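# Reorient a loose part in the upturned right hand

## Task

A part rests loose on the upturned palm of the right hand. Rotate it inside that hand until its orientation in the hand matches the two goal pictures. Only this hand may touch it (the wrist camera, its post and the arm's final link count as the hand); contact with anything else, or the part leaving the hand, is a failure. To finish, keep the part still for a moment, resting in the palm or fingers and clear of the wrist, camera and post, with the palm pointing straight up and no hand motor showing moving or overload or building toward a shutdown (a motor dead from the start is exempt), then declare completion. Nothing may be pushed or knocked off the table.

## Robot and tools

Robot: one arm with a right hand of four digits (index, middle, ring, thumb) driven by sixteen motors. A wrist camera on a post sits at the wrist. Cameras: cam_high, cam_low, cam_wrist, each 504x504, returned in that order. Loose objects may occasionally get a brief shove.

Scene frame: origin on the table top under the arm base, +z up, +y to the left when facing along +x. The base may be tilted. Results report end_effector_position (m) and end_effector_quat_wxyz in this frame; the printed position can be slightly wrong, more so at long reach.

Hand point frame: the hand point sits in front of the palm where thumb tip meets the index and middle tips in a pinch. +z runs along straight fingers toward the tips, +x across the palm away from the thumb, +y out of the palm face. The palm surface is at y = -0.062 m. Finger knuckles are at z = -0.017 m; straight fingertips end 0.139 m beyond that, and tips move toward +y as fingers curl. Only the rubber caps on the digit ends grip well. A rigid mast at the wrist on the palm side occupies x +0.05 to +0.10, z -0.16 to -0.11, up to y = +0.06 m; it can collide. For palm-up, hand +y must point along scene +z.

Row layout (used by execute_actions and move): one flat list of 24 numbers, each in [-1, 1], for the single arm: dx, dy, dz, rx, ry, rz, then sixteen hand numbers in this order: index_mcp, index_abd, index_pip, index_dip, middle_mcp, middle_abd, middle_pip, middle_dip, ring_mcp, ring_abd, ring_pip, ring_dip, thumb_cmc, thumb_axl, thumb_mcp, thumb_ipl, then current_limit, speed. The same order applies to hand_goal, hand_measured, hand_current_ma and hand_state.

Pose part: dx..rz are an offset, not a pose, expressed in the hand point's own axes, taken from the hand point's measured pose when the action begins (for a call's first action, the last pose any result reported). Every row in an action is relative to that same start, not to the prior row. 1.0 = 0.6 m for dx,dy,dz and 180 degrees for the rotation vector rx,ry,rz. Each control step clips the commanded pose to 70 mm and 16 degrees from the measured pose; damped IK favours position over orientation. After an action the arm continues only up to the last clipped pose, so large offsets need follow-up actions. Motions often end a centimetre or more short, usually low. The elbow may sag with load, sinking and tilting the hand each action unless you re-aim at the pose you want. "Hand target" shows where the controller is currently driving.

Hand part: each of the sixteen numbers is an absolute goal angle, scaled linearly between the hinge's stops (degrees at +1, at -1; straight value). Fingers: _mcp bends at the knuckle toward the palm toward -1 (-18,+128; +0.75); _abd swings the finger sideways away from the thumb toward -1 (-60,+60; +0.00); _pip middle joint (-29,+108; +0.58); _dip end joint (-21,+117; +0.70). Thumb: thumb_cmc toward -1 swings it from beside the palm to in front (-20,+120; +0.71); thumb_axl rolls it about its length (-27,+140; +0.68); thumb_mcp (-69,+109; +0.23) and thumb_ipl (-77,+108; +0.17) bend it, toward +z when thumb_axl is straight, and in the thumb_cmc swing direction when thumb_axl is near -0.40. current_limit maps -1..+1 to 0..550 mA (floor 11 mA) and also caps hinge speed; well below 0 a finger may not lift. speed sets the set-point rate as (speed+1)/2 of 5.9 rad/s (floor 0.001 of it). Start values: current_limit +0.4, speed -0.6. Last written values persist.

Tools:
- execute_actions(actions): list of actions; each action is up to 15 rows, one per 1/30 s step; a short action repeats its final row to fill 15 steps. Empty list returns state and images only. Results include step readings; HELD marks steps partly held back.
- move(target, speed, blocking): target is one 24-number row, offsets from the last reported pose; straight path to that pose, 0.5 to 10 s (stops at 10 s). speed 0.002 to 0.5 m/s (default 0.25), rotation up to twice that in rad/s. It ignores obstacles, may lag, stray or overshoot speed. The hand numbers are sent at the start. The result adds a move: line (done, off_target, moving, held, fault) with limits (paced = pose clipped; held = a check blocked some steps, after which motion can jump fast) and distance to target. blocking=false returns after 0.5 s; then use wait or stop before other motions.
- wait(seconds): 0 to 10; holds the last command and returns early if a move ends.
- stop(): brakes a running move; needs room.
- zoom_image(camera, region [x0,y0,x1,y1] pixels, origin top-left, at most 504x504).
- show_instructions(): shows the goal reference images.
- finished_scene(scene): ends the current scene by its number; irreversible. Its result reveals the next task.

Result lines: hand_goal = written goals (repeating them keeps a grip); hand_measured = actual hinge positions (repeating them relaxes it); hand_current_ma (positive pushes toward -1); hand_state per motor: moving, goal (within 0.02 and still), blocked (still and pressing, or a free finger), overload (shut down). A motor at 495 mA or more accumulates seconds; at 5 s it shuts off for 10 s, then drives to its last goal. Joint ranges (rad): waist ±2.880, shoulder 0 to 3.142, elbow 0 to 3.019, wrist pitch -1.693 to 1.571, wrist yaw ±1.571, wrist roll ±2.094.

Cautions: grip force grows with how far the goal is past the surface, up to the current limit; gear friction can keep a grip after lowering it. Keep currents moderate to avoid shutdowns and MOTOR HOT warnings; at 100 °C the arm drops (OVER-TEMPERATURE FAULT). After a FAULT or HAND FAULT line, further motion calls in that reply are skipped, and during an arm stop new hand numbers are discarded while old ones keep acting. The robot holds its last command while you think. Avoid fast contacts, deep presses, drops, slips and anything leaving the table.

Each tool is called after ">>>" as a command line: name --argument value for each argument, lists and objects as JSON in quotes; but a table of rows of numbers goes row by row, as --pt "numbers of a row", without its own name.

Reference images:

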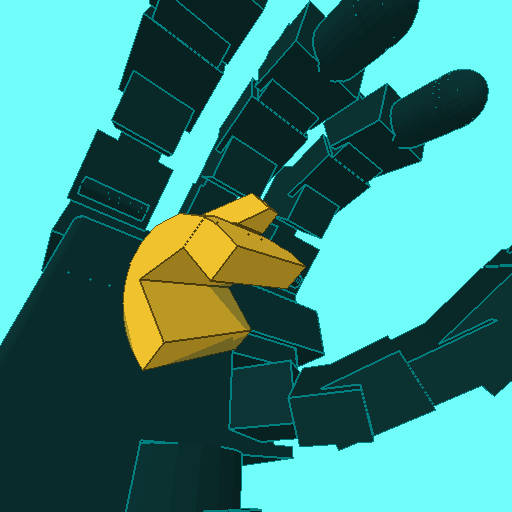

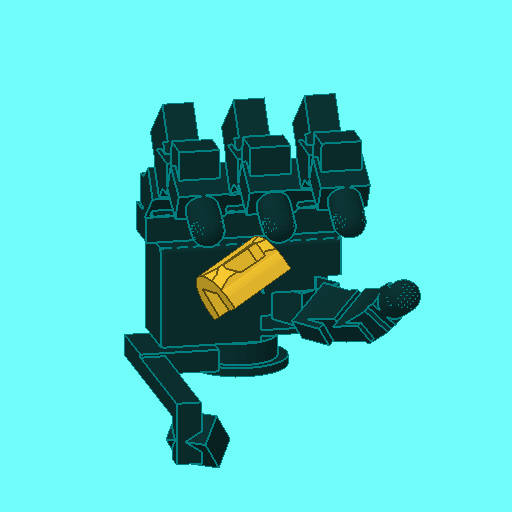

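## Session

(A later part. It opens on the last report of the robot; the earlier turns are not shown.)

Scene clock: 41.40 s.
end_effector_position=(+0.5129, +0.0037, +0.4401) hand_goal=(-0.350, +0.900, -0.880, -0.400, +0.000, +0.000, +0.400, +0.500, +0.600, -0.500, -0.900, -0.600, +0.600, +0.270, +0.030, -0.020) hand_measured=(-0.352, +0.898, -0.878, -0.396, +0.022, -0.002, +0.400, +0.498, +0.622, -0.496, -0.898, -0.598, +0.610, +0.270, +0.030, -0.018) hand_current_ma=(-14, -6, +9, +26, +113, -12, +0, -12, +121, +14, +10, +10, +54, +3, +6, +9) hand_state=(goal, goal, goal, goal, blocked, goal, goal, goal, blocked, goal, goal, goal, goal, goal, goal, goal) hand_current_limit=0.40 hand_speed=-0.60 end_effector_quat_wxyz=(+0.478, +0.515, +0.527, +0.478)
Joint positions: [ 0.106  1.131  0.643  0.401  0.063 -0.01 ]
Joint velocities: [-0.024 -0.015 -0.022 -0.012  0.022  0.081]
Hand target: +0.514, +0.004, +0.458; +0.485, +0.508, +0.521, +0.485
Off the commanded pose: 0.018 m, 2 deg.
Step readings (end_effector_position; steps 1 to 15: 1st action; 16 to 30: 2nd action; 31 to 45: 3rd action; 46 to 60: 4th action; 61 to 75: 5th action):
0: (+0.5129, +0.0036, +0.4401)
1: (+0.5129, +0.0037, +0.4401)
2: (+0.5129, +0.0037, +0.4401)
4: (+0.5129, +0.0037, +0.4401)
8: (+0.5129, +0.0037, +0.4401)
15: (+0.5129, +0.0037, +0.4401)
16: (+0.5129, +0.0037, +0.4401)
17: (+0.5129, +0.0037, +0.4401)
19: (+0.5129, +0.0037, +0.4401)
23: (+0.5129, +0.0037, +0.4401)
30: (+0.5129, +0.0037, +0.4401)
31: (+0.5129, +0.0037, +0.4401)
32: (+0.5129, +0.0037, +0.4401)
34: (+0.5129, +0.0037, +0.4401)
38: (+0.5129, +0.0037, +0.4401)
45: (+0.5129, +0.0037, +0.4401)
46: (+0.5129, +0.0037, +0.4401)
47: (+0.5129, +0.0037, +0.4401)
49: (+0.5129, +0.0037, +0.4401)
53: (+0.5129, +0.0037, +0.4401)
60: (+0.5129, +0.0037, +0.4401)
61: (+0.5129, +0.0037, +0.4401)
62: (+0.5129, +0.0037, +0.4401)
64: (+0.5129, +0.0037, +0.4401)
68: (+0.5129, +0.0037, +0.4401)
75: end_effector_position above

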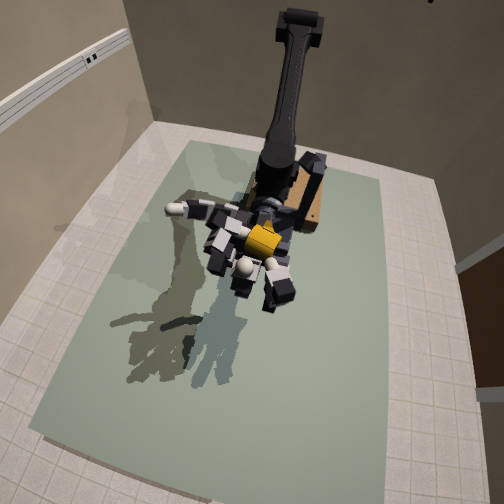

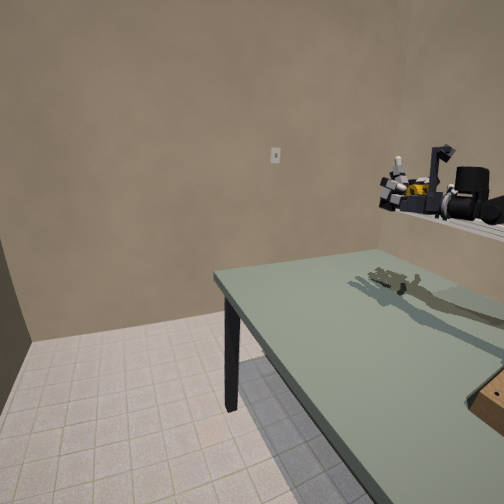

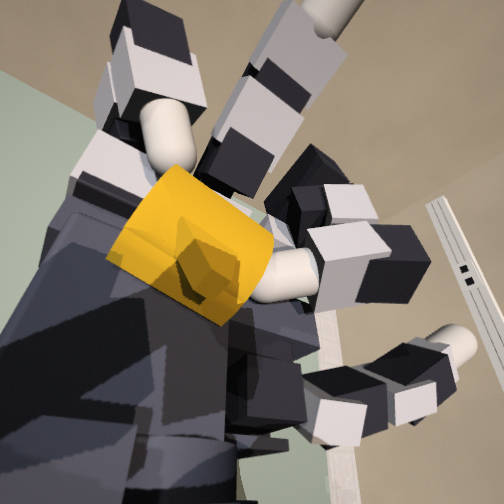

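>>> execute_actions --actions '[[[0,0.03,0,-0.009,0,0,-0.35,0.9,-0.88,-0.4,-0.55,0,0,0.3,0.6,-0.5,-0.9,-0.6,0.2,0.27,0.03,-0.02,0.4,-0.4]],[[0,0.03,0,-0.009,0,0,-0.35,0.9,-0.88,-0.4,-0.6,0,-0.3,0,0.6,-0.5,-0.9,-0.6,0.2,0.27,0.03,-0.02,0.4,-0.5]],[[0,0.03,0,-0.009,0,0,-0.35,0.9,-0.88,-0.4,-0.6,0,-0.4,-0.4,0.6,-0.5,-0.9,-0.6,0.2,0.27,0.03,-0.02,0.4,-0.5]]]'

>>> zoom_image --camera "cam_low" --region '[370,130,480,240]'

Scene clock: 45.37 s.
end_effector_position=(+0.5129, +0.0037, +0.4401) hand_goal=(-0.350, +0.900, -0.880, -0.400, -0.600, +0.000, -0.400, -0.400, +0.600, -0.500, -0.900, -0.600, +0.200, +0.270, +0.030, -0.020) hand_measured=(-0.352, +0.898, -0.878, -0.398, -0.564, +0.004, -0.366, -0.356, +0.622, -0.496, -0.898, -0.598, +0.222, +0.270, +0.030, -0.018) hand_current_ma=(-9, -6, +9, +15, +201, +19, +185, +177, +115, +14, +10, +10, +116, +3, +6, +9) hand_state=(goal, goal, goal, goal, moving, goal, moving, moving, blocked, goal, goal, goal, blocked, goal, goal, goal) hand_current_limit=0.40 hand_speed=-0.50 end_effector_quat_wxyz=(+0.478, +0.515, +0.527, +0.478)
Joint positions: [ 0.106  1.131  0.643  0.401  0.063 -0.01 ]
Joint velocities: [ 0.005 -0.005  0.002 -0.002  0.022 -0.007]
Hand target: +0.514, +0.004, +0.458; +0.485, +0.508, +0.521, +0.485
Off the commanded pose: 0.018 m, 2 deg.
Step readings (end_effector_position; steps 1 to 15: 1st action; 16 to 30: 2nd action; 31 to 45: 3rd action):
0: (+0.5129, +0.0037, +0.4401)
1: (+0.5129, +0.0037, +0.4401)
2: (+0.5129, +0.0037, +0.4401)
4: (+0.5129, +0.0037, +0.4401)
8: (+0.5129, +0.0037, +0.4401)
15: (+0.5129, +0.0037, +0.4401)
16: (+0.5129, +0.0037, +0.4401)
17: (+0.5129, +0.0037, +0.4401)
19: (+0.5129, +0.0037, +0.4401)
23: (+0.5129, +0.0037, +0.4401)
30: (+0.5129, +0.0037, +0.4401)
31: (+0.5129, +0.0037, +0.4401)
32: (+0.5129, +0.0037, +0.4401)
34: (+0.5129, +0.0037, +0.4401)
38: (+0.5129, +0.0037, +0.4401)
45: end_effector_position above

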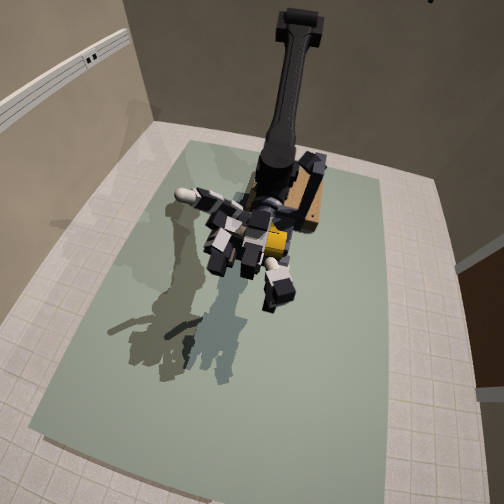

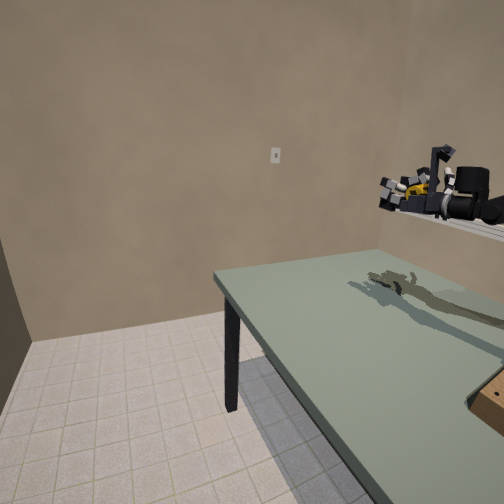

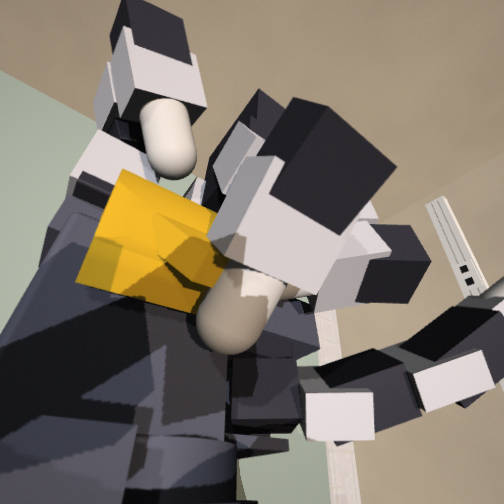

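Region (370, 130, 480, 240) of cam_low's 504x504 image, scaled by 4.582, with more detail than that image has.

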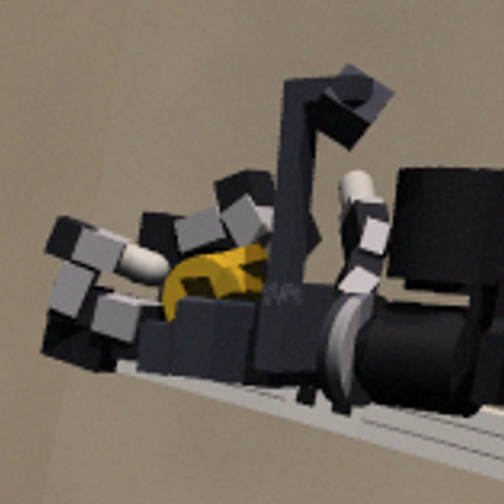

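>>> execute_actions --actions '[[[0,0.03,0,-0.009,0,0,-0.35,0.9,-0.88,-0.4,-0.56,0,-0.36,-0.3,0.3,0,0,0.3,0.2,0.27,0.03,-0.02,0.4,0]],[[0,0.03,0,-0.009,0,0,-0.35,0.9,-0.88,-0.4,-0.56,0,-0.36,-0.3,-0.56,0,-0.1,0.2,0.2,0.27,0.03,-0.02,0.4,-0.1]],[[0,0.03,0,-0.009,0,0,-0.35,0.9,-0.88,-0.4,-0.56,0,-0.36,-0.3,-0.6,-0.1,-0.4,-0.35,0.2,0.27,0.03,-0.02,0.4,-0.4]],[[0,0.03,0,-0.009,0,0,-0.35,0.9,-0.88,-0.4,-0.56,0,-0.45,-0.6,-0.56,-0.1,-0.45,-0.6,0.2,0.27,0.03,-0.02,0.4,-0.6]],[[0,0.03,0,-0.009,0,0,-0.35,0.5,-0.7,-0.3,-0.2,0,-0.5,-0.65,-0.2,-0.1,-0.5,-0.65,0.2,0.27,0.03,-0.02,0.4,-0.6]]]'

>>> zoom_image --camera "cam_low" --region '[370,130,480,240]'

Scene clock: 49.47 s.
end_effector_position=(+0.5129, +0.0037, +0.4401) hand_goal=(-0.350, +0.500, -0.700, -0.300, -0.200, +0.000, -0.500, -0.650, -0.200, -0.100, -0.500, -0.650, +0.200, +0.270, +0.030, -0.020) hand_measured=(-0.352, +0.506, -0.706, -0.304, -0.194, +0.000, -0.410, -0.390, -0.210, -0.098, -0.438, -0.356, +0.222, +0.270, +0.030, -0.018) hand_current_ma=(-9, +22, -38, -17, +44, +0, +385, +385, -40, +11, +310, +384, +116, +3, +6, +9) hand_state=(goal, moving, goal, goal, moving, goal, blocked, blocked, moving, goal, blocked, blocked, blocked, goal, goal, goal) hand_current_limit=0.40 hand_speed=-0.60 end_effector_quat_wxyz=(+0.478, +0.515, +0.527, +0.478)
Joint positions: [ 0.106  1.131  0.643  0.401  0.063 -0.01 ]
Joint velocities: [-0.005 -0.005 -0.012  0.007 -0.037 -0.022]
Hand target: +0.514, +0.004, +0.458; +0.485, +0.508, +0.521, +0.485
Off the commanded pose: 0.018 m, 2 deg.
Step readings (end_effector_position; steps 1 to 15: 1st action; 16 to 30: 2nd action; 31 to 45: 3rd action; 46 to 60: 4th action; 61 to 75: 5th action):
0: (+0.5129, +0.0037, +0.4401)
1: (+0.5129, +0.0037, +0.4401)
2: (+0.5129, +0.0037, +0.4401)
4: (+0.5129, +0.0037, +0.4401)
8: (+0.5129, +0.0037, +0.4401)
15: (+0.5129, +0.0037, +0.4401)
16: (+0.5129, +0.0037, +0.4401)
17: (+0.5129, +0.0037, +0.4401)
19: (+0.5129, +0.0037, +0.4401)
23: (+0.5129, +0.0037, +0.4401)
30: (+0.5129, +0.0037, +0.4401)
31: (+0.5129, +0.0037, +0.4401)
32: (+0.5129, +0.0037, +0.4401)
34: (+0.5129, +0.0037, +0.4401)
38: (+0.5129, +0.0037, +0.4401)
45: (+0.5129, +0.0037, +0.4401)
46: (+0.5129, +0.0037, +0.4401)
47: (+0.5129, +0.0037, +0.4401)
49: (+0.5129, +0.0037, +0.4401)
53: (+0.5129, +0.0037, +0.4401)
60: (+0.5129, +0.0037, +0.4401)
61: (+0.5129, +0.0037, +0.4401)
62: (+0.5129, +0.0037, +0.4401)
64: (+0.5129, +0.0037, +0.4401)
68: (+0.5129, +0.0037, +0.4401)
75: end_effector_position above

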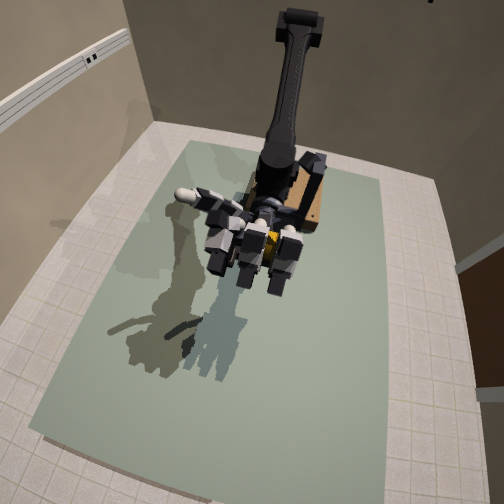

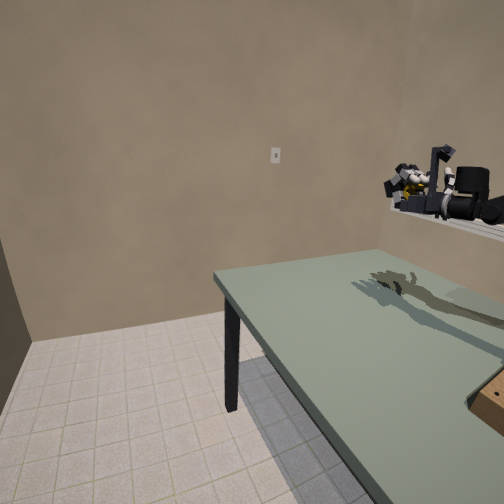

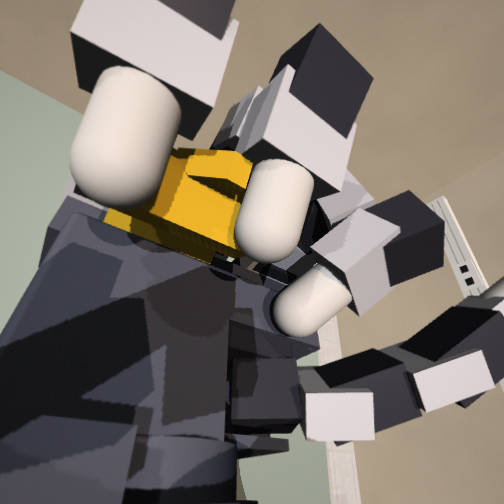

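Region (370, 130, 480, 240) of cam_low's 504x504 image, scaled by 4.582, with more detail than that image has.

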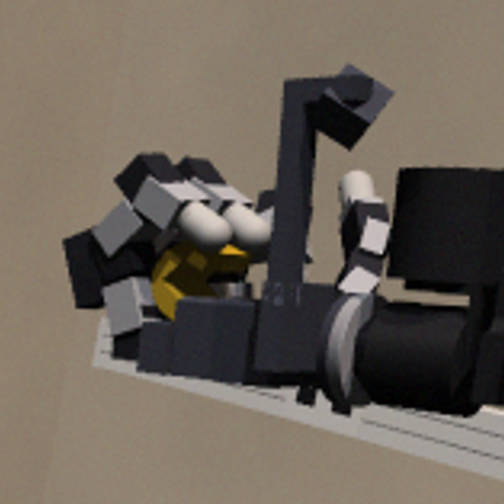

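>>> execute_actions --actions '[[[0,0.045,0,-0.022,0,0,0.3,0.3,-0.2,0.2,0.15,0,-0.5,-0.65,0.15,-0.1,-0.5,-0.65,0.2,0.27,0.03,-0.02,0.4,-0.6]],[[0,0.045,0,-0.022,0,0,0.3,0.3,-0.2,0.2,0.5,0,-0.5,-0.65,0.45,-0.1,-0.5,-0.65,0.2,0.27,0.03,-0.02,0.4,-0.6]],[[0,0.03,0,-0.009,0,0,0.3,0.3,-0.2,0.2,0.65,-0.25,-0.5,-0.65,0.45,-0.3,-0.5,-0.65,0.2,0.27,0.03,-0.02,0.4,-0.7]]]'

>>> zoom_image --camera "cam_low" --region '[370,130,480,240]'

>>> zoom_image --camera "cam_high" --region '[180,170,350,340]'

Scene clock: 53.57 s.
end_effector_position=(+0.5101, +0.0034, +0.4503) hand_goal=(+0.300, +0.300, -0.200, +0.200, +0.650, -0.250, -0.500, -0.650, +0.450, -0.300, -0.500, -0.650, +0.200, +0.270, +0.030, -0.020) hand_measured=(+0.306, +0.304, -0.202, +0.196, +0.658, -0.246, -0.496, -0.648, +0.474, -0.296, -0.498, -0.648, +0.222, +0.270, +0.030, -0.018) hand_current_ma=(+35, +19, -11, -17, +39, +14, +17, +11, +123, +14, +14, +12, +115, +3, +6, +9) hand_state=(goal, goal, goal, goal, goal, goal, goal, goal, blocked, goal, goal, goal, blocked, goal, goal, goal) hand_current_limit=0.40 hand_speed=-0.70 end_effector_quat_wxyz=(+0.488, +0.506, +0.517, +0.489)
Joint positions: [ 0.106  1.131  0.643  0.441  0.063 -0.01 ]
Joint velocities: [-0.005 -0.005  0.007  0.002 -0.066 -0.037]
Hand target: +0.510, +0.004, +0.468; +0.495, +0.499, +0.510, +0.496
Off the commanded pose: 0.018 m, 2 deg.
Step readings (end_effector_position; steps 1 to 15: 1st action; 16 to 30: 2nd action; 31 to 45: 3rd action):
0: (+0.5129, +0.0037, +0.4401)
1: (+0.5127, +0.0036, +0.4407)
2: (+0.5124, +0.0036, +0.4420)
4: (+0.5118, +0.0036, +0.4445)
8: (+0.5115, +0.0035, +0.4454)
15: (+0.5115, +0.0035, +0.4454)
16: (+0.5113, +0.0035, +0.4461)
17: (+0.5110, +0.0035, +0.4474)
19: (+0.5104, +0.0034, +0.4496)
23: (+0.5101, +0.0034, +0.4503)
30: (+0.5101, +0.0034, +0.4503)
31: (+0.5101, +0.0034, +0.4503)
32: (+0.5101, +0.0034, +0.4503)
34: (+0.5101, +0.0034, +0.4503)
38: (+0.5101, +0.0034, +0.4503)
45: end_effector_position above

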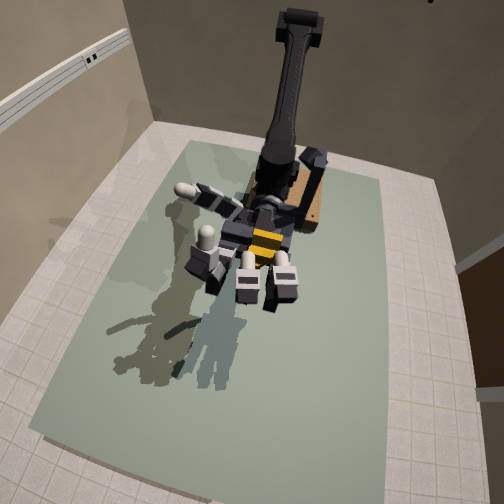

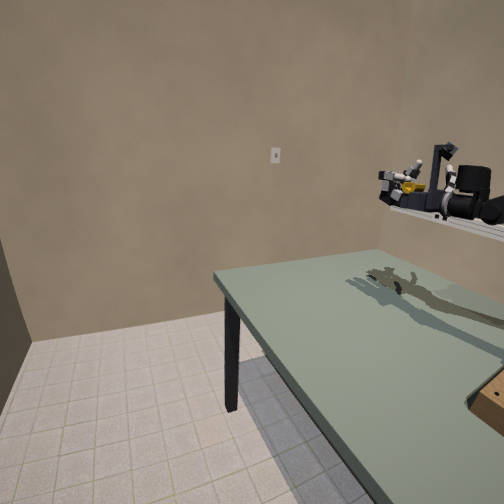

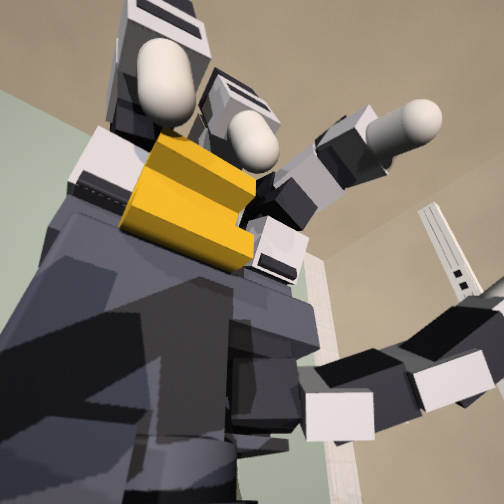

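Region (370, 130, 480, 240) of cam_low's 504x504 image, scaled by 4.582, with more detail than that image has.

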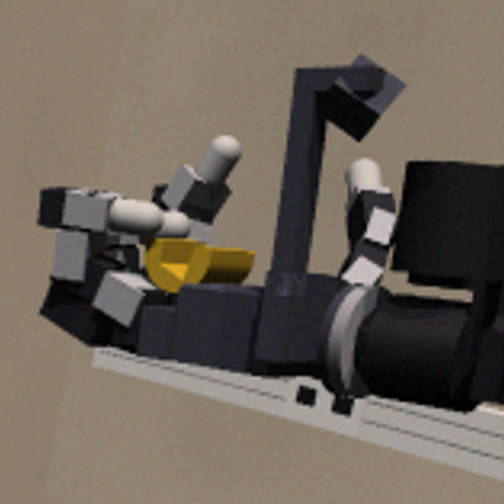

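Region (180, 170, 350, 340) of cam_high's 504x504 image, scaled by 2.965, with more detail than that image has.

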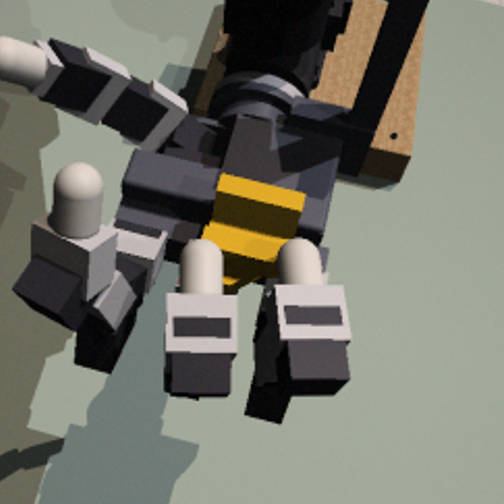

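>>> execute_actions --actions '[[[0,0.045,0,-0.022,0,0,0.3,0.3,0.2,0.3,0.5,0,0.3,0.4,0.3,0,0.4,0.5,-0.2,-0.4,0.2,0.1,0.4,-0.2]],[[0,0.04,0,-0.018,0,0,0.3,0.3,0.2,0.3,0.2,0,0.4,0.5,-0.2,0,0.5,0.6,-0.4,-0.4,0.2,0.1,0.4,-0.5]],[[0,0.03,0,-0.009,0,0,0.3,0.3,0.2,0.3,0.2,0,0.4,0.5,-0.65,0,0.7,0.6,-0.45,-0.2,-0.3,-0.2,0.4,-0.5]],[[0,0.03,0,-0.009,0,0,0.3,0.3,0.2,0.3,0.5,0,0.4,0.5,0,0,0.5,0.6,-0.45,-0.2,-0.3,-0.2,0.4,-0.3]]]'

>>> zoom_image --camera "cam_high" --region '[180,150,350,320]'

Scene clock: 57.70 s.
end_effector_position=(+0.5083, +0.0033, +0.4564) hand_goal=(+0.300, +0.300, +0.200, +0.300, +0.500, +0.000, +0.400, +0.500, +0.000, +0.000, +0.500, +0.600, -0.450, -0.200, -0.300, -0.200) hand_measured=(+0.308, +0.304, +0.200, +0.298, +0.510, -0.002, +0.400, +0.498, -0.070, -0.004, +0.504, +0.598, -0.452, -0.202, -0.302, -0.200) hand_current_ma=(+44, +19, -4, -14, +58, -13, +4, -11, -45, -15, +21, -14, -11, -11, -16, +2) hand_state=(goal, goal, goal, goal, goal, goal, goal, goal, moving, goal, goal, goal, goal, goal, goal, goal) hand_current_limit=0.40 hand_speed=-0.30 end_effector_quat_wxyz=(+0.494, +0.500, +0.510, +0.496)
Joint positions: [ 0.106  1.131  0.643  0.466  0.063 -0.01 ]
Joint velocities: [ 0.005 -0.005 -0.017 -0.007  0.022 -0.007]
Hand target: +0.508, +0.003, +0.474; +0.501, +0.493, +0.503, +0.503
Off the commanded pose: 0.018 m, 2 deg.
Step readings (end_effector_position; steps 1 to 15: 1st action; 16 to 30: 2nd action; 31 to 45: 3rd action; 46 to 60: 4th action):
0: (+0.5101, +0.0034, +0.4503)
1: (+0.5100, +0.0035, +0.4508)
2: (+0.5097, +0.0034, +0.4517)
4: (+0.5090, +0.0034, +0.4539)
8: (+0.5086, +0.0033, +0.4553)
15: (+0.5086, +0.0033, +0.4553)
16: (+0.5086, +0.0033, +0.4554)
17: (+0.5085, +0.0033, +0.4555)
19: (+0.5084, +0.0033, +0.4560)
23: (+0.5083, +0.0033, +0.4564)
30: (+0.5083, +0.0033, +0.4564)
31: (+0.5083, +0.0033, +0.4564)
32: (+0.5083, +0.0033, +0.4564)
34: (+0.5083, +0.0033, +0.4564)
38: (+0.5083, +0.0033, +0.4564)
45: (+0.5083, +0.0033, +0.4564)
46: (+0.5083, +0.0033, +0.4564)
47: (+0.5083, +0.0033, +0.4564)
49: (+0.5083, +0.0033, +0.4564)
53: (+0.5083, +0.0033, +0.4564)
60: end_effector_position above

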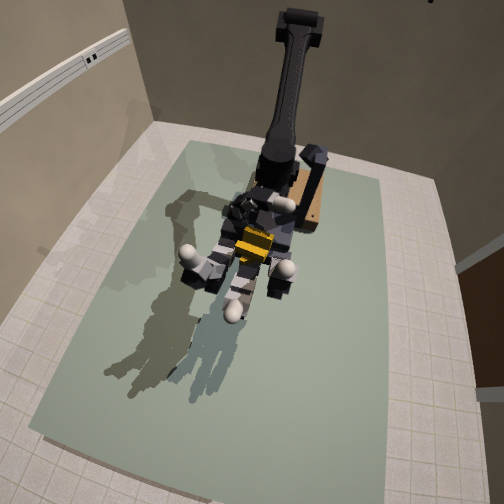

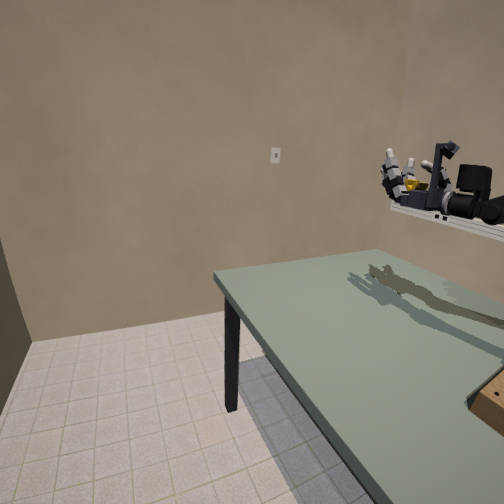

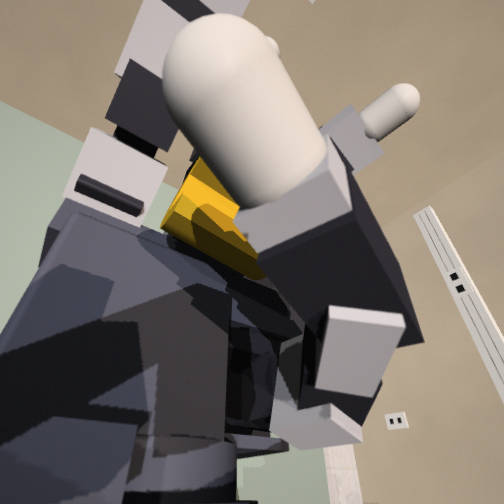

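Region (180, 150, 350, 320) of cam_high's 504x504 image, scaled by 2.965, with more detail than that image has.

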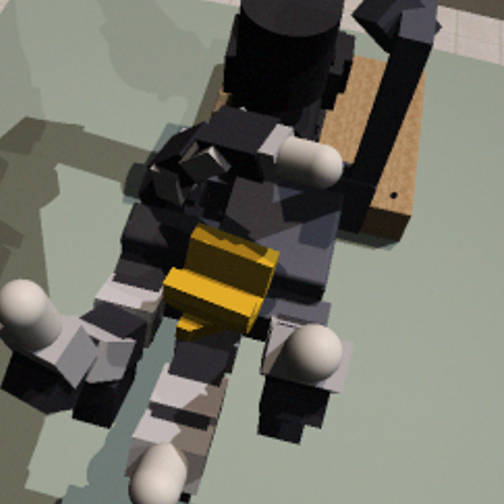

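>>> execute_actions --actions '[[[0,0.03,0,-0.009,0,0,0.3,0.3,0.2,0.3,0.5,0,0.4,0.5,0,0,0.5,0.6,0.1,-0.3,-0.5,-0.6,0.4,-0.4]],[[0,0.03,0,-0.009,0,0,0.3,0.3,0.2,0.3,0.5,0,0.4,0.5,0,0,0.5,0.6,0.05,-0.3,-0.75,-0.7,0.4,-0.4]]]'

>>> zoom_image --camera "cam_high" --region '[180,150,350,320]'

>>> zoom_image --camera "cam_low" --region '[370,130,480,240]'

Scene clock: 60.80 s.
end_effector_position=(+0.5083, +0.0033, +0.4564) hand_goal=(+0.300, +0.300, +0.200, +0.300, +0.500, +0.000, +0.400, +0.500, +0.000, +0.000, +0.500, +0.600, +0.050, -0.300, -0.750, -0.700) hand_measured=(+0.308, +0.304, +0.200, +0.298, +0.510, -0.002, +0.400, +0.498, +0.006, -0.004, +0.504, +0.598, +0.050, -0.296, -0.752, -0.700) hand_current_ma=(+44, +19, -4, -14, +58, -13, +4, -11, +37, -15, +21, -13, +4, +21, -15, +4) hand_state=(goal, goal, goal, goal, goal, goal, goal, goal, goal, goal, goal, goal, goal, goal, goal, goal) hand_current_limit=0.40 hand_speed=-0.40 end_effector_quat_wxyz=(+0.494, +0.500, +0.510, +0.496)
Joint positions: [ 0.106  1.131  0.643  0.466  0.063 -0.01 ]
Joint velocities: [-0.015 -0.005 -0.017 -0.007 -0.037 -0.051]
Hand target: +0.508, +0.003, +0.474; +0.501, +0.493, +0.503, +0.503
Off the commanded pose: 0.018 m, 2 deg.
Step readings (end_effector_position; steps 1 to 15: 1st action; 16 to 30: 2nd action):
0: (+0.5083, +0.0033, +0.4564)
1: (+0.5083, +0.0033, +0.4564)
2: (+0.5083, +0.0033, +0.4564)
4: (+0.5083, +0.0033, +0.4564)
8: (+0.5083, +0.0033, +0.4564)
15: (+0.5083, +0.0033, +0.4564)
16: (+0.5083, +0.0033, +0.4564)
17: (+0.5083, +0.0033, +0.4564)
19: (+0.5083, +0.0033, +0.4564)
23: (+0.5083, +0.0033, +0.4564)
30: end_effector_position above

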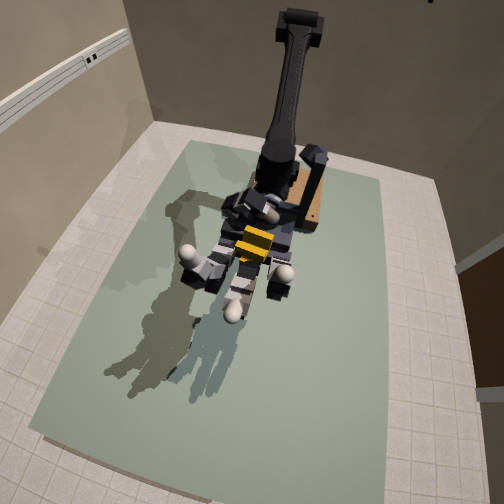

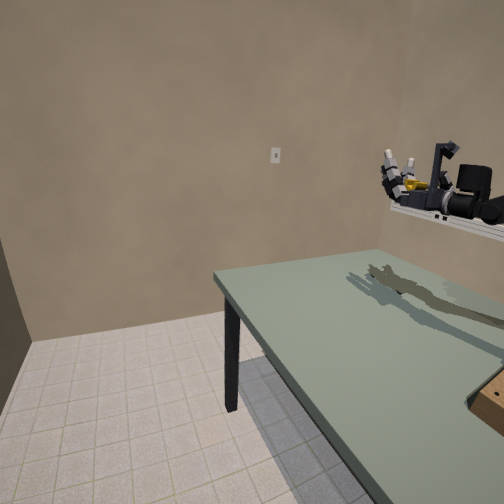

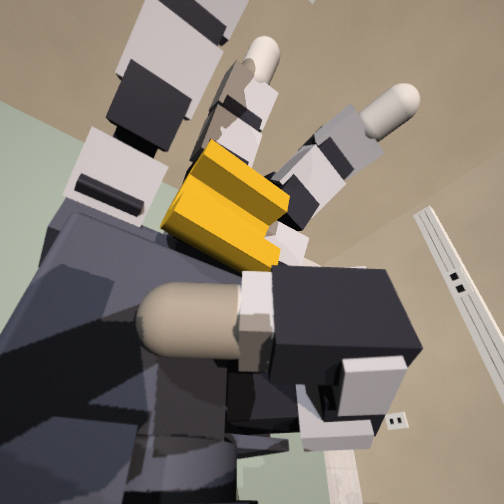

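Region (180, 150, 350, 320) of cam_high's 504x504 image, scaled by 2.965, with more detail than that image has.

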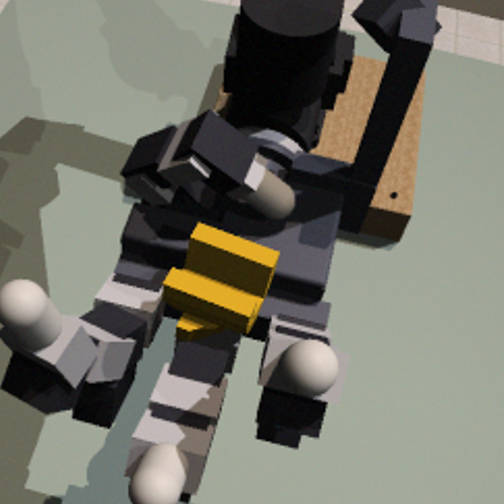

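Region (370, 130, 480, 240) of cam_low's 504x504 image, scaled by 4.582, with more detail than that image has.

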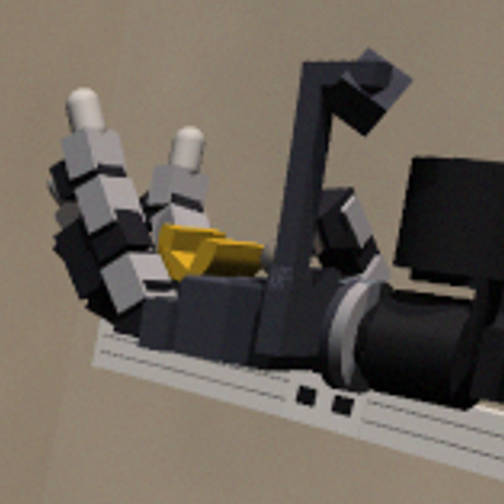

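>>> execute_actions --actions '[[[0,0.03,0,-0.009,0,0,-0.5,0.6,-0.1,0.2,0.2,0,0.4,0.5,0.75,-0.3,-0.3,0,0.7,-0.3,-0.2,-0.5,0.4,0]],[[0,0.03,0,-0.009,0,0,-0.45,0.6,-0.7,0,0,0,0.4,0.5,0.75,-0.4,-0.9,-0.6,0.7,-0.3,-0.2,-0.5,0.4,-0.3]],[[0,0.03,0,-0.009,0,0,-0.4,0.9,-0.82,-0.2,0,0,0.4,0.5,0.75,-0.4,-0.9,-0.6,0.7,-0.3,-0.2,-0.5,0.4,-0.6]],[[0,0.03,0,-0.009,0,0,-0.3,0.9,-0.88,-0.4,0,0,0.4,0.5,0.75,-0.4,-0.9,-0.6,0.7,-0.3,-0.2,-0.5,0.4,-0.6]],[[0,0.03,0,-0.009,0,0,-0.3,0.9,-0.88,-0.4,0.4,0,0.4,0.5,0.4,-0.4,-0.9,-0.5,0.7,-0.3,-0.2,-0.5,0.4,-0.6]]]'

>>> zoom_image --camera "cam_high" --region '[180,150,350,320]'

Scene clock: 65.93 s.
end_effector_position=(+0.5083, +0.0033, +0.4564) hand_goal=(-0.300, +0.900, -0.880, -0.400, +0.400, +0.000, +0.400, +0.500, +0.400, -0.400, -0.900, -0.500, +0.700, -0.300, -0.200, -0.500) hand_measured=(-0.316, +0.884, -0.852, -0.382, +0.400, -0.002, +0.402, +0.498, +0.594, -0.394, -0.878, -0.506, +0.708, -0.296, -0.200, -0.502) hand_current_ma=(-89, -81, +160, +96, +68, -13, +6, -11, +348, +26, +117, -32, +39, +21, +6, -17) hand_state=(goal, goal, moving, goal, moving, goal, goal, goal, moving, goal, moving, goal, goal, goal, goal, goal) hand_current_limit=0.40 hand_speed=-0.60 end_effector_quat_wxyz=(+0.494, +0.500, +0.510, +0.496)
Joint positions: [ 0.106  1.131  0.643  0.466  0.063 -0.01 ]
Joint velocities: [-0.005 -0.005 -0.012 -0.012 -0.007 -0.007]
Hand target: +0.508, +0.003, +0.474; +0.501, +0.493, +0.503, +0.503
Off the commanded pose: 0.018 m, 2 deg.
Step readings (end_effector_position; steps 1 to 15: 1st action; 16 to 30: 2nd action; 31 to 45: 3rd action; 46 to 60: 4th action; 61 to 75: 5th action):
0: (+0.5083, +0.0033, +0.4564)
1: (+0.5083, +0.0033, +0.4564)
2: (+0.5083, +0.0033, +0.4564)
4: (+0.5083, +0.0033, +0.4564)
8: (+0.5083, +0.0033, +0.4564)
15: (+0.5083, +0.0033, +0.4564)
16: (+0.5083, +0.0033, +0.4564)
17: (+0.5083, +0.0033, +0.4564)
19: (+0.5083, +0.0033, +0.4564)
23: (+0.5083, +0.0033, +0.4564)
30: (+0.5083, +0.0033, +0.4564)
31: (+0.5083, +0.0033, +0.4564)
32: (+0.5083, +0.0033, +0.4564)
34: (+0.5083, +0.0033, +0.4564)
38: (+0.5083, +0.0033, +0.4564)
45: (+0.5083, +0.0033, +0.4564)
46: (+0.5083, +0.0033, +0.4564)
47: (+0.5083, +0.0033, +0.4564)
49: (+0.5083, +0.0033, +0.4564)
53: (+0.5083, +0.0033, +0.4564)
60: (+0.5083, +0.0033, +0.4564)
61: (+0.5083, +0.0033, +0.4564)
62: (+0.5083, +0.0033, +0.4564)
64: (+0.5083, +0.0033, +0.4564)
68: (+0.5083, +0.0033, +0.4564)
75: end_effector_position above

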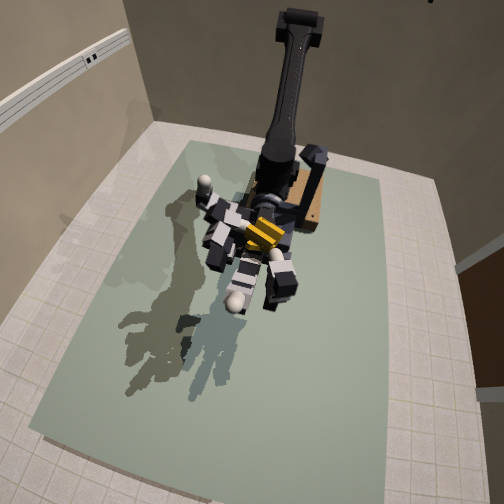

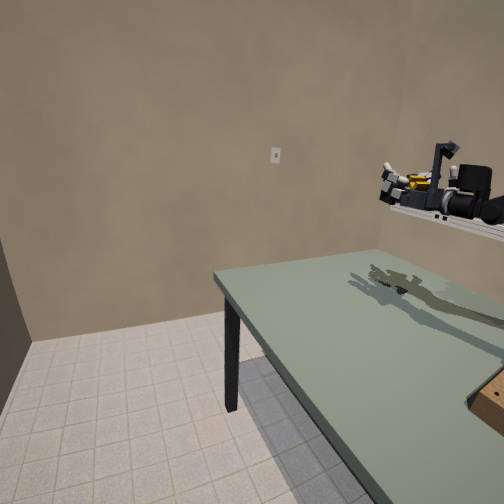

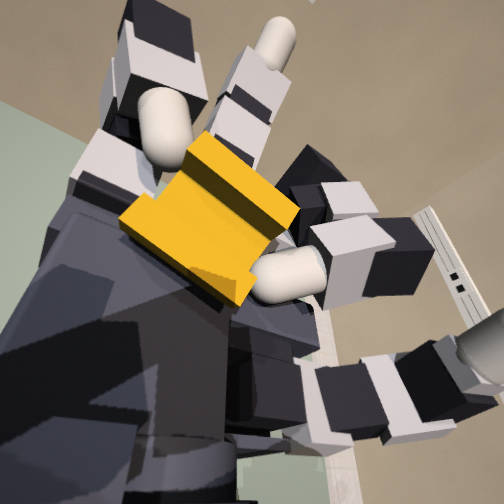

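Region (180, 150, 350, 320) of cam_high's 504x504 image, scaled by 2.965, with more detail than that image has.

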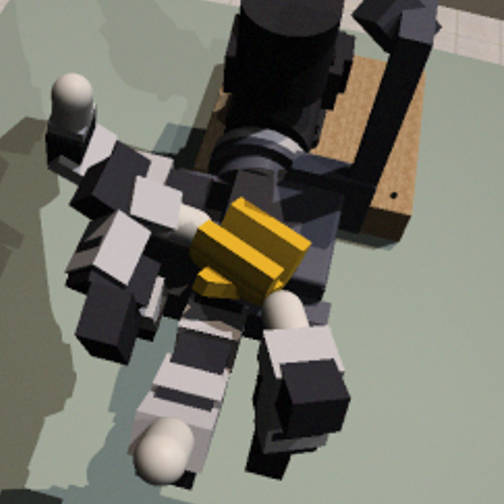

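>>> execute_actions --actions '[[[0,0.03,0,-0.009,0,0,-0.1,0.85,-0.9,-0.45,0.6,0,0.4,0.5,0.2,-0.4,-0.9,-0.4,0.3,-0.3,-0.2,-0.5,0.4,-0.7]],[[0,0.03,0,-0.009,0,0,0.1,0.85,-0.92,-0.5,0.6,0,0.4,0.5,0,-0.4,-0.88,-0.25,0.3,-0.3,-0.2,-0.5,0.4,-0.7]]]'

>>> zoom_image --camera "cam_high" --region '[180,150,350,320]'

Scene clock: 70.33 s.
end_effector_position=(+0.5083, +0.0033, +0.4564) hand_goal=(+0.100, +0.850, -0.920, -0.500, +0.600, +0.000, +0.400, +0.500, +0.000, -0.400, -0.880, -0.250, +0.300, -0.300, -0.200, -0.500) hand_measured=(+0.094, +0.822, -0.914, -0.502, +0.610, -0.002, +0.402, +0.498, +0.316, -0.374, -0.850, -0.240, +0.316, -0.296, -0.198, -0.502) hand_current_ma=(-14, -129, +4, -12, +56, -13, +6, -11, +173, +89, +124, +48, +78, +21, +7, -17) hand_state=(moving, blocked, moving, goal, goal, goal, goal, goal, moving, moving, moving, goal, goal, goal, goal, goal) hand_current_limit=0.40 hand_speed=-0.70 end_effector_quat_wxyz=(+0.494, +0.500, +0.510, +0.496)
Joint positions: [ 0.106  1.131  0.643  0.466  0.063 -0.01 ]
Joint velocities: [ 0.005 -0.005 -0.022 -0.007 -0.022 -0.095]
Hand target: +0.508, +0.003, +0.474; +0.501, +0.493, +0.503, +0.503
Off the commanded pose: 0.018 m, 2 deg.
Step readings (end_effector_position; steps 1 to 15: 1st action; 16 to 30: 2nd action):
0: (+0.5083, +0.0033, +0.4564)
1: (+0.5083, +0.0033, +0.4564)
2: (+0.5083, +0.0033, +0.4564)
4: (+0.5083, +0.0033, +0.4564)
8: (+0.5083, +0.0033, +0.4564)
15: (+0.5083, +0.0033, +0.4564)
16: (+0.5083, +0.0033, +0.4564)
17: (+0.5083, +0.0033, +0.4564)
19: (+0.5083, +0.0033, +0.4564)
23: (+0.5083, +0.0033, +0.4564)
30: end_effector_position above

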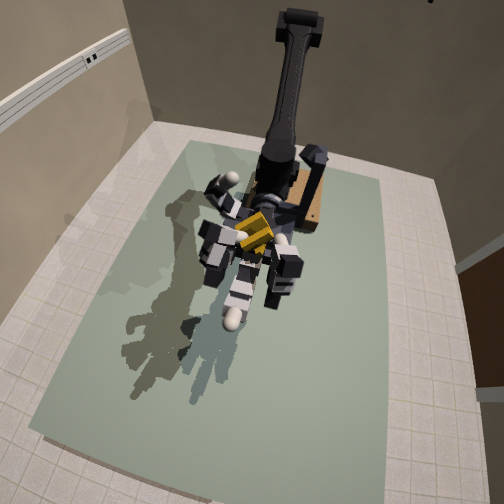

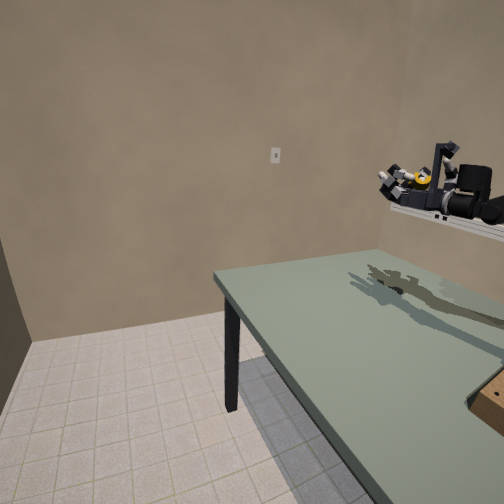

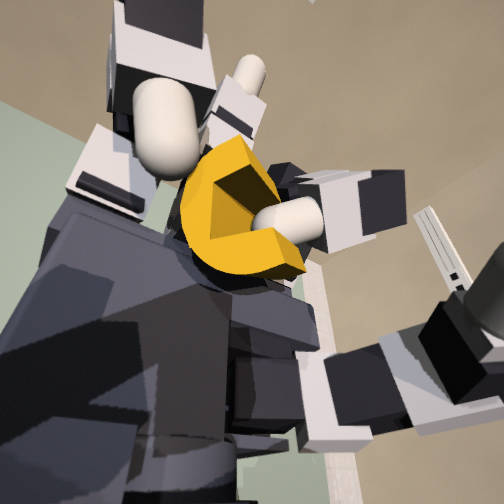

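Region (180, 150, 350, 320) of cam_high's 504x504 image, scaled by 2.965, with more detail than that image has.

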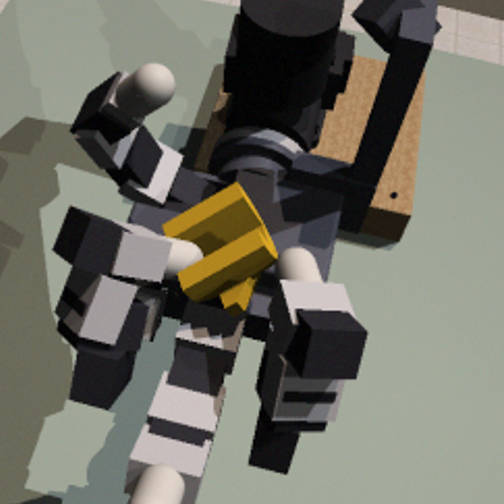

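>>> execute_actions --actions '[[[0,0.03,0,-0.009,0,0,-0.1,0.8,-0.9,-0.45,0.3,0,0.4,0.5,0.1,-0.4,-0.88,-0.25,0.3,-0.3,-0.2,-0.5,0.4,-0.7]],[[0,0.03,0,-0.009,0,0,-0.3,0.75,-0.88,-0.4,0,0,0.4,0.5,0.1,-0.4,-0.88,-0.25,0.3,-0.3,-0.2,-0.5,0.4,-0.7]]]'

>>> zoom_image --camera "cam_high" --region '[180,150,350,320]'

Scene clock: 72.53 s.
end_effector_position=(+0.5083, +0.0033, +0.4564) hand_goal=(-0.300, +0.750, -0.880, -0.400, +0.000, +0.000, +0.400, +0.500, +0.100, -0.400, -0.880, -0.250, +0.300, -0.300, -0.200, -0.500) hand_measured=(+0.010, +0.794, -0.862, -0.402, +0.032, -0.002, +0.402, +0.498, +0.102, -0.398, -0.880, -0.248, +0.314, -0.296, -0.198, -0.502) hand_current_ma=(+369, +205, +104, -7, +107, -12, +6, -11, +13, +13, +1, +12, +77, +20, +7, -17) hand_state=(moving, blocked, moving, moving, moving, goal, goal, goal, goal, goal, goal, goal, goal, goal, goal, goal) hand_current_limit=0.40 hand_speed=-0.70 end_effector_quat_wxyz=(+0.494, +0.500, +0.510, +0.496)
Joint positions: [ 0.106  1.131  0.643  0.466  0.063 -0.01 ]
Joint velocities: [-0.015 -0.005  0.012  0.007  0.066  0.022]
Hand target: +0.508, +0.003, +0.474; +0.501, +0.493, +0.503, +0.503
Off the commanded pose: 0.018 m, 2 deg.
Step readings (end_effector_position; steps 1 to 15: 1st action; 16 to 30: 2nd action):
0: (+0.5083, +0.0033, +0.4564)
1: (+0.5083, +0.0033, +0.4564)
2: (+0.5083, +0.0033, +0.4564)
4: (+0.5083, +0.0033, +0.4564)
8: (+0.5083, +0.0033, +0.4564)
15: (+0.5083, +0.0033, +0.4564)
16: (+0.5083, +0.0033, +0.4564)
17: (+0.5083, +0.0033, +0.4564)
19: (+0.5083, +0.0033, +0.4564)
23: (+0.5083, +0.0033, +0.4564)
30: end_effector_position above

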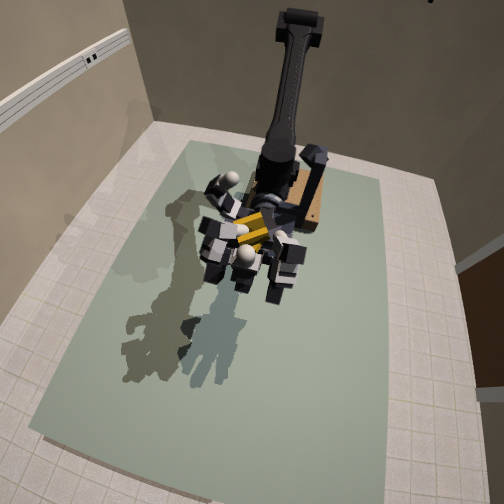

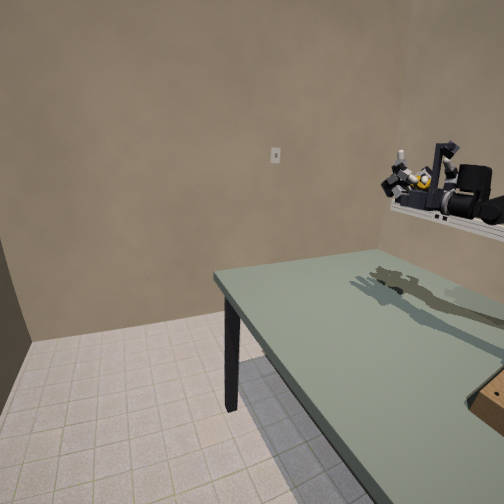

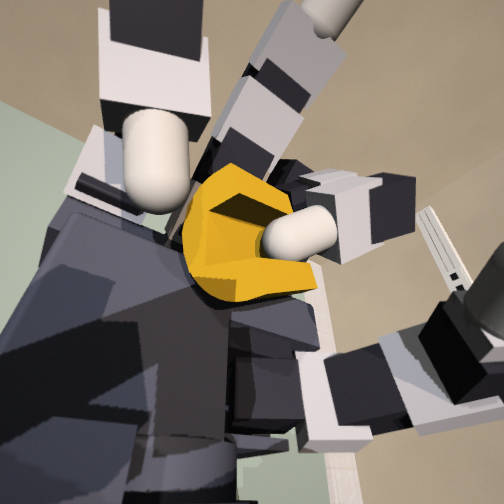

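Region (180, 150, 350, 320) of cam_high's 504x504 image, scaled by 2.965, with more detail than that image has.

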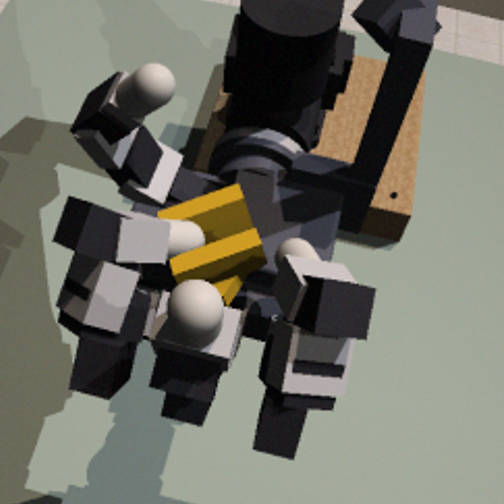

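>>> execute_actions --actions '[[[0,0.03,0,-0.009,0,0,0.05,0.95,-0.5,-0.2,0.3,0,0.4,0.5,0.2,-0.4,-0.88,-0.25,0.3,-0.15,-0.5,-0.7,0.4,-0.5]],[[0,0.03,0,-0.009,0,0,0.3,0.7,-0.3,-0.1,0.3,0,0.4,0.5,0.2,-0.4,-0.88,-0.25,0.3,-0.15,-0.75,-0.8,0.4,-0.6]]]'

>>> zoom_image --camera "cam_high" --region '[180,150,350,320]'

Scene clock: 74.97 s.
end_effector_position=(+0.5083, +0.0033, +0.4564) hand_goal=(+0.300, +0.700, -0.300, -0.100, +0.300, +0.000, +0.400, +0.500, +0.200, -0.400, -0.880, -0.250, +0.300, -0.150, -0.750, -0.800) hand_measured=(+0.306, +0.706, -0.302, -0.104, +0.310, -0.002, +0.402, +0.498, +0.204, -0.398, -0.880, -0.248, +0.304, -0.150, -0.750, -0.800) hand_current_ma=(+28, +25, -13, -19, +52, -12, +6, -11, +19, +13, +1, +12, +21, -4, -5, +4) hand_state=(goal, goal, goal, goal, goal, goal, goal, goal, goal, goal, goal, goal, goal, goal, goal, goal) hand_current_limit=0.40 hand_speed=-0.60 end_effector_quat_wxyz=(+0.494, +0.500, +0.510, +0.496)
Joint positions: [ 0.106  1.131  0.643  0.466  0.063 -0.01 ]
Joint velocities: [ 0.005 -0.015  0.002  0.007  0.022 -0.037]
Hand target: +0.508, +0.003, +0.474; +0.501, +0.493, +0.503, +0.503
Off the commanded pose: 0.018 m, 2 deg.
Step readings (end_effector_position; steps 1 to 15: 1st action; 16 to 30: 2nd action):
0: (+0.5083, +0.0033, +0.4564)
1: (+0.5083, +0.0033, +0.4564)
2: (+0.5083, +0.0033, +0.4564)
4: (+0.5083, +0.0033, +0.4564)
8: (+0.5083, +0.0033, +0.4564)
15: (+0.5083, +0.0033, +0.4564)
16: (+0.5083, +0.0033, +0.4564)
17: (+0.5083, +0.0033, +0.4564)
19: (+0.5083, +0.0033, +0.4564)
23: (+0.5083, +0.0033, +0.4564)
30: end_effector_position above

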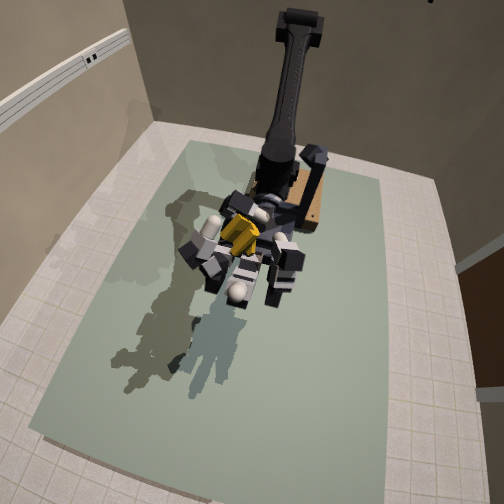

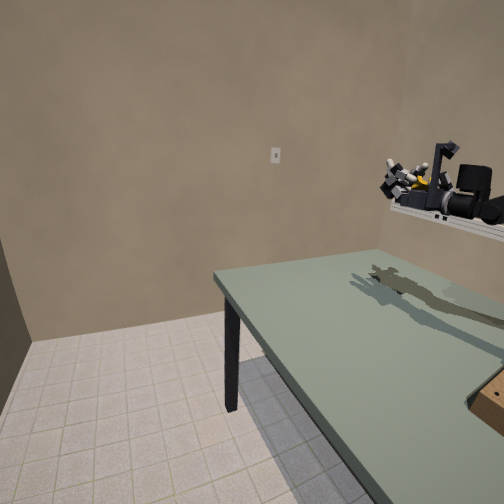

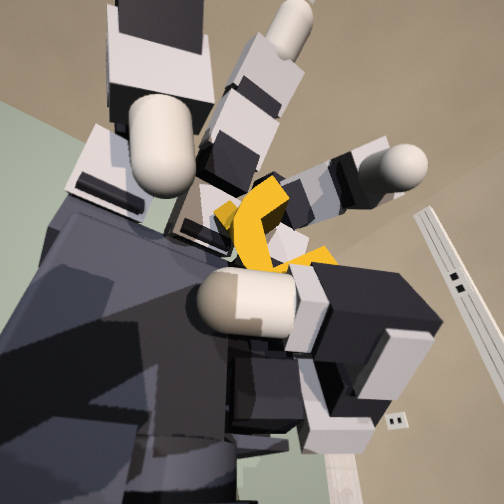

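Region (180, 150, 350, 320) of cam_high's 504x504 image, scaled by 2.965, with more detail than that image has.

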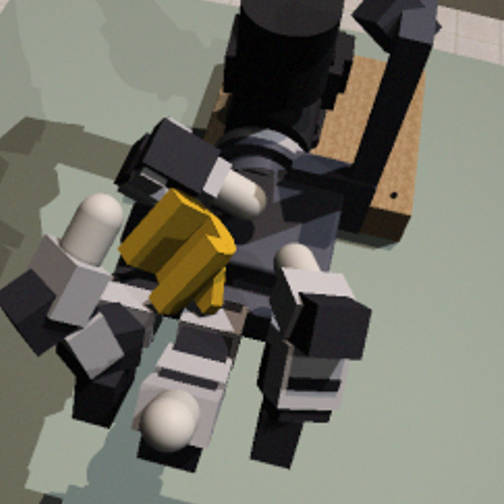

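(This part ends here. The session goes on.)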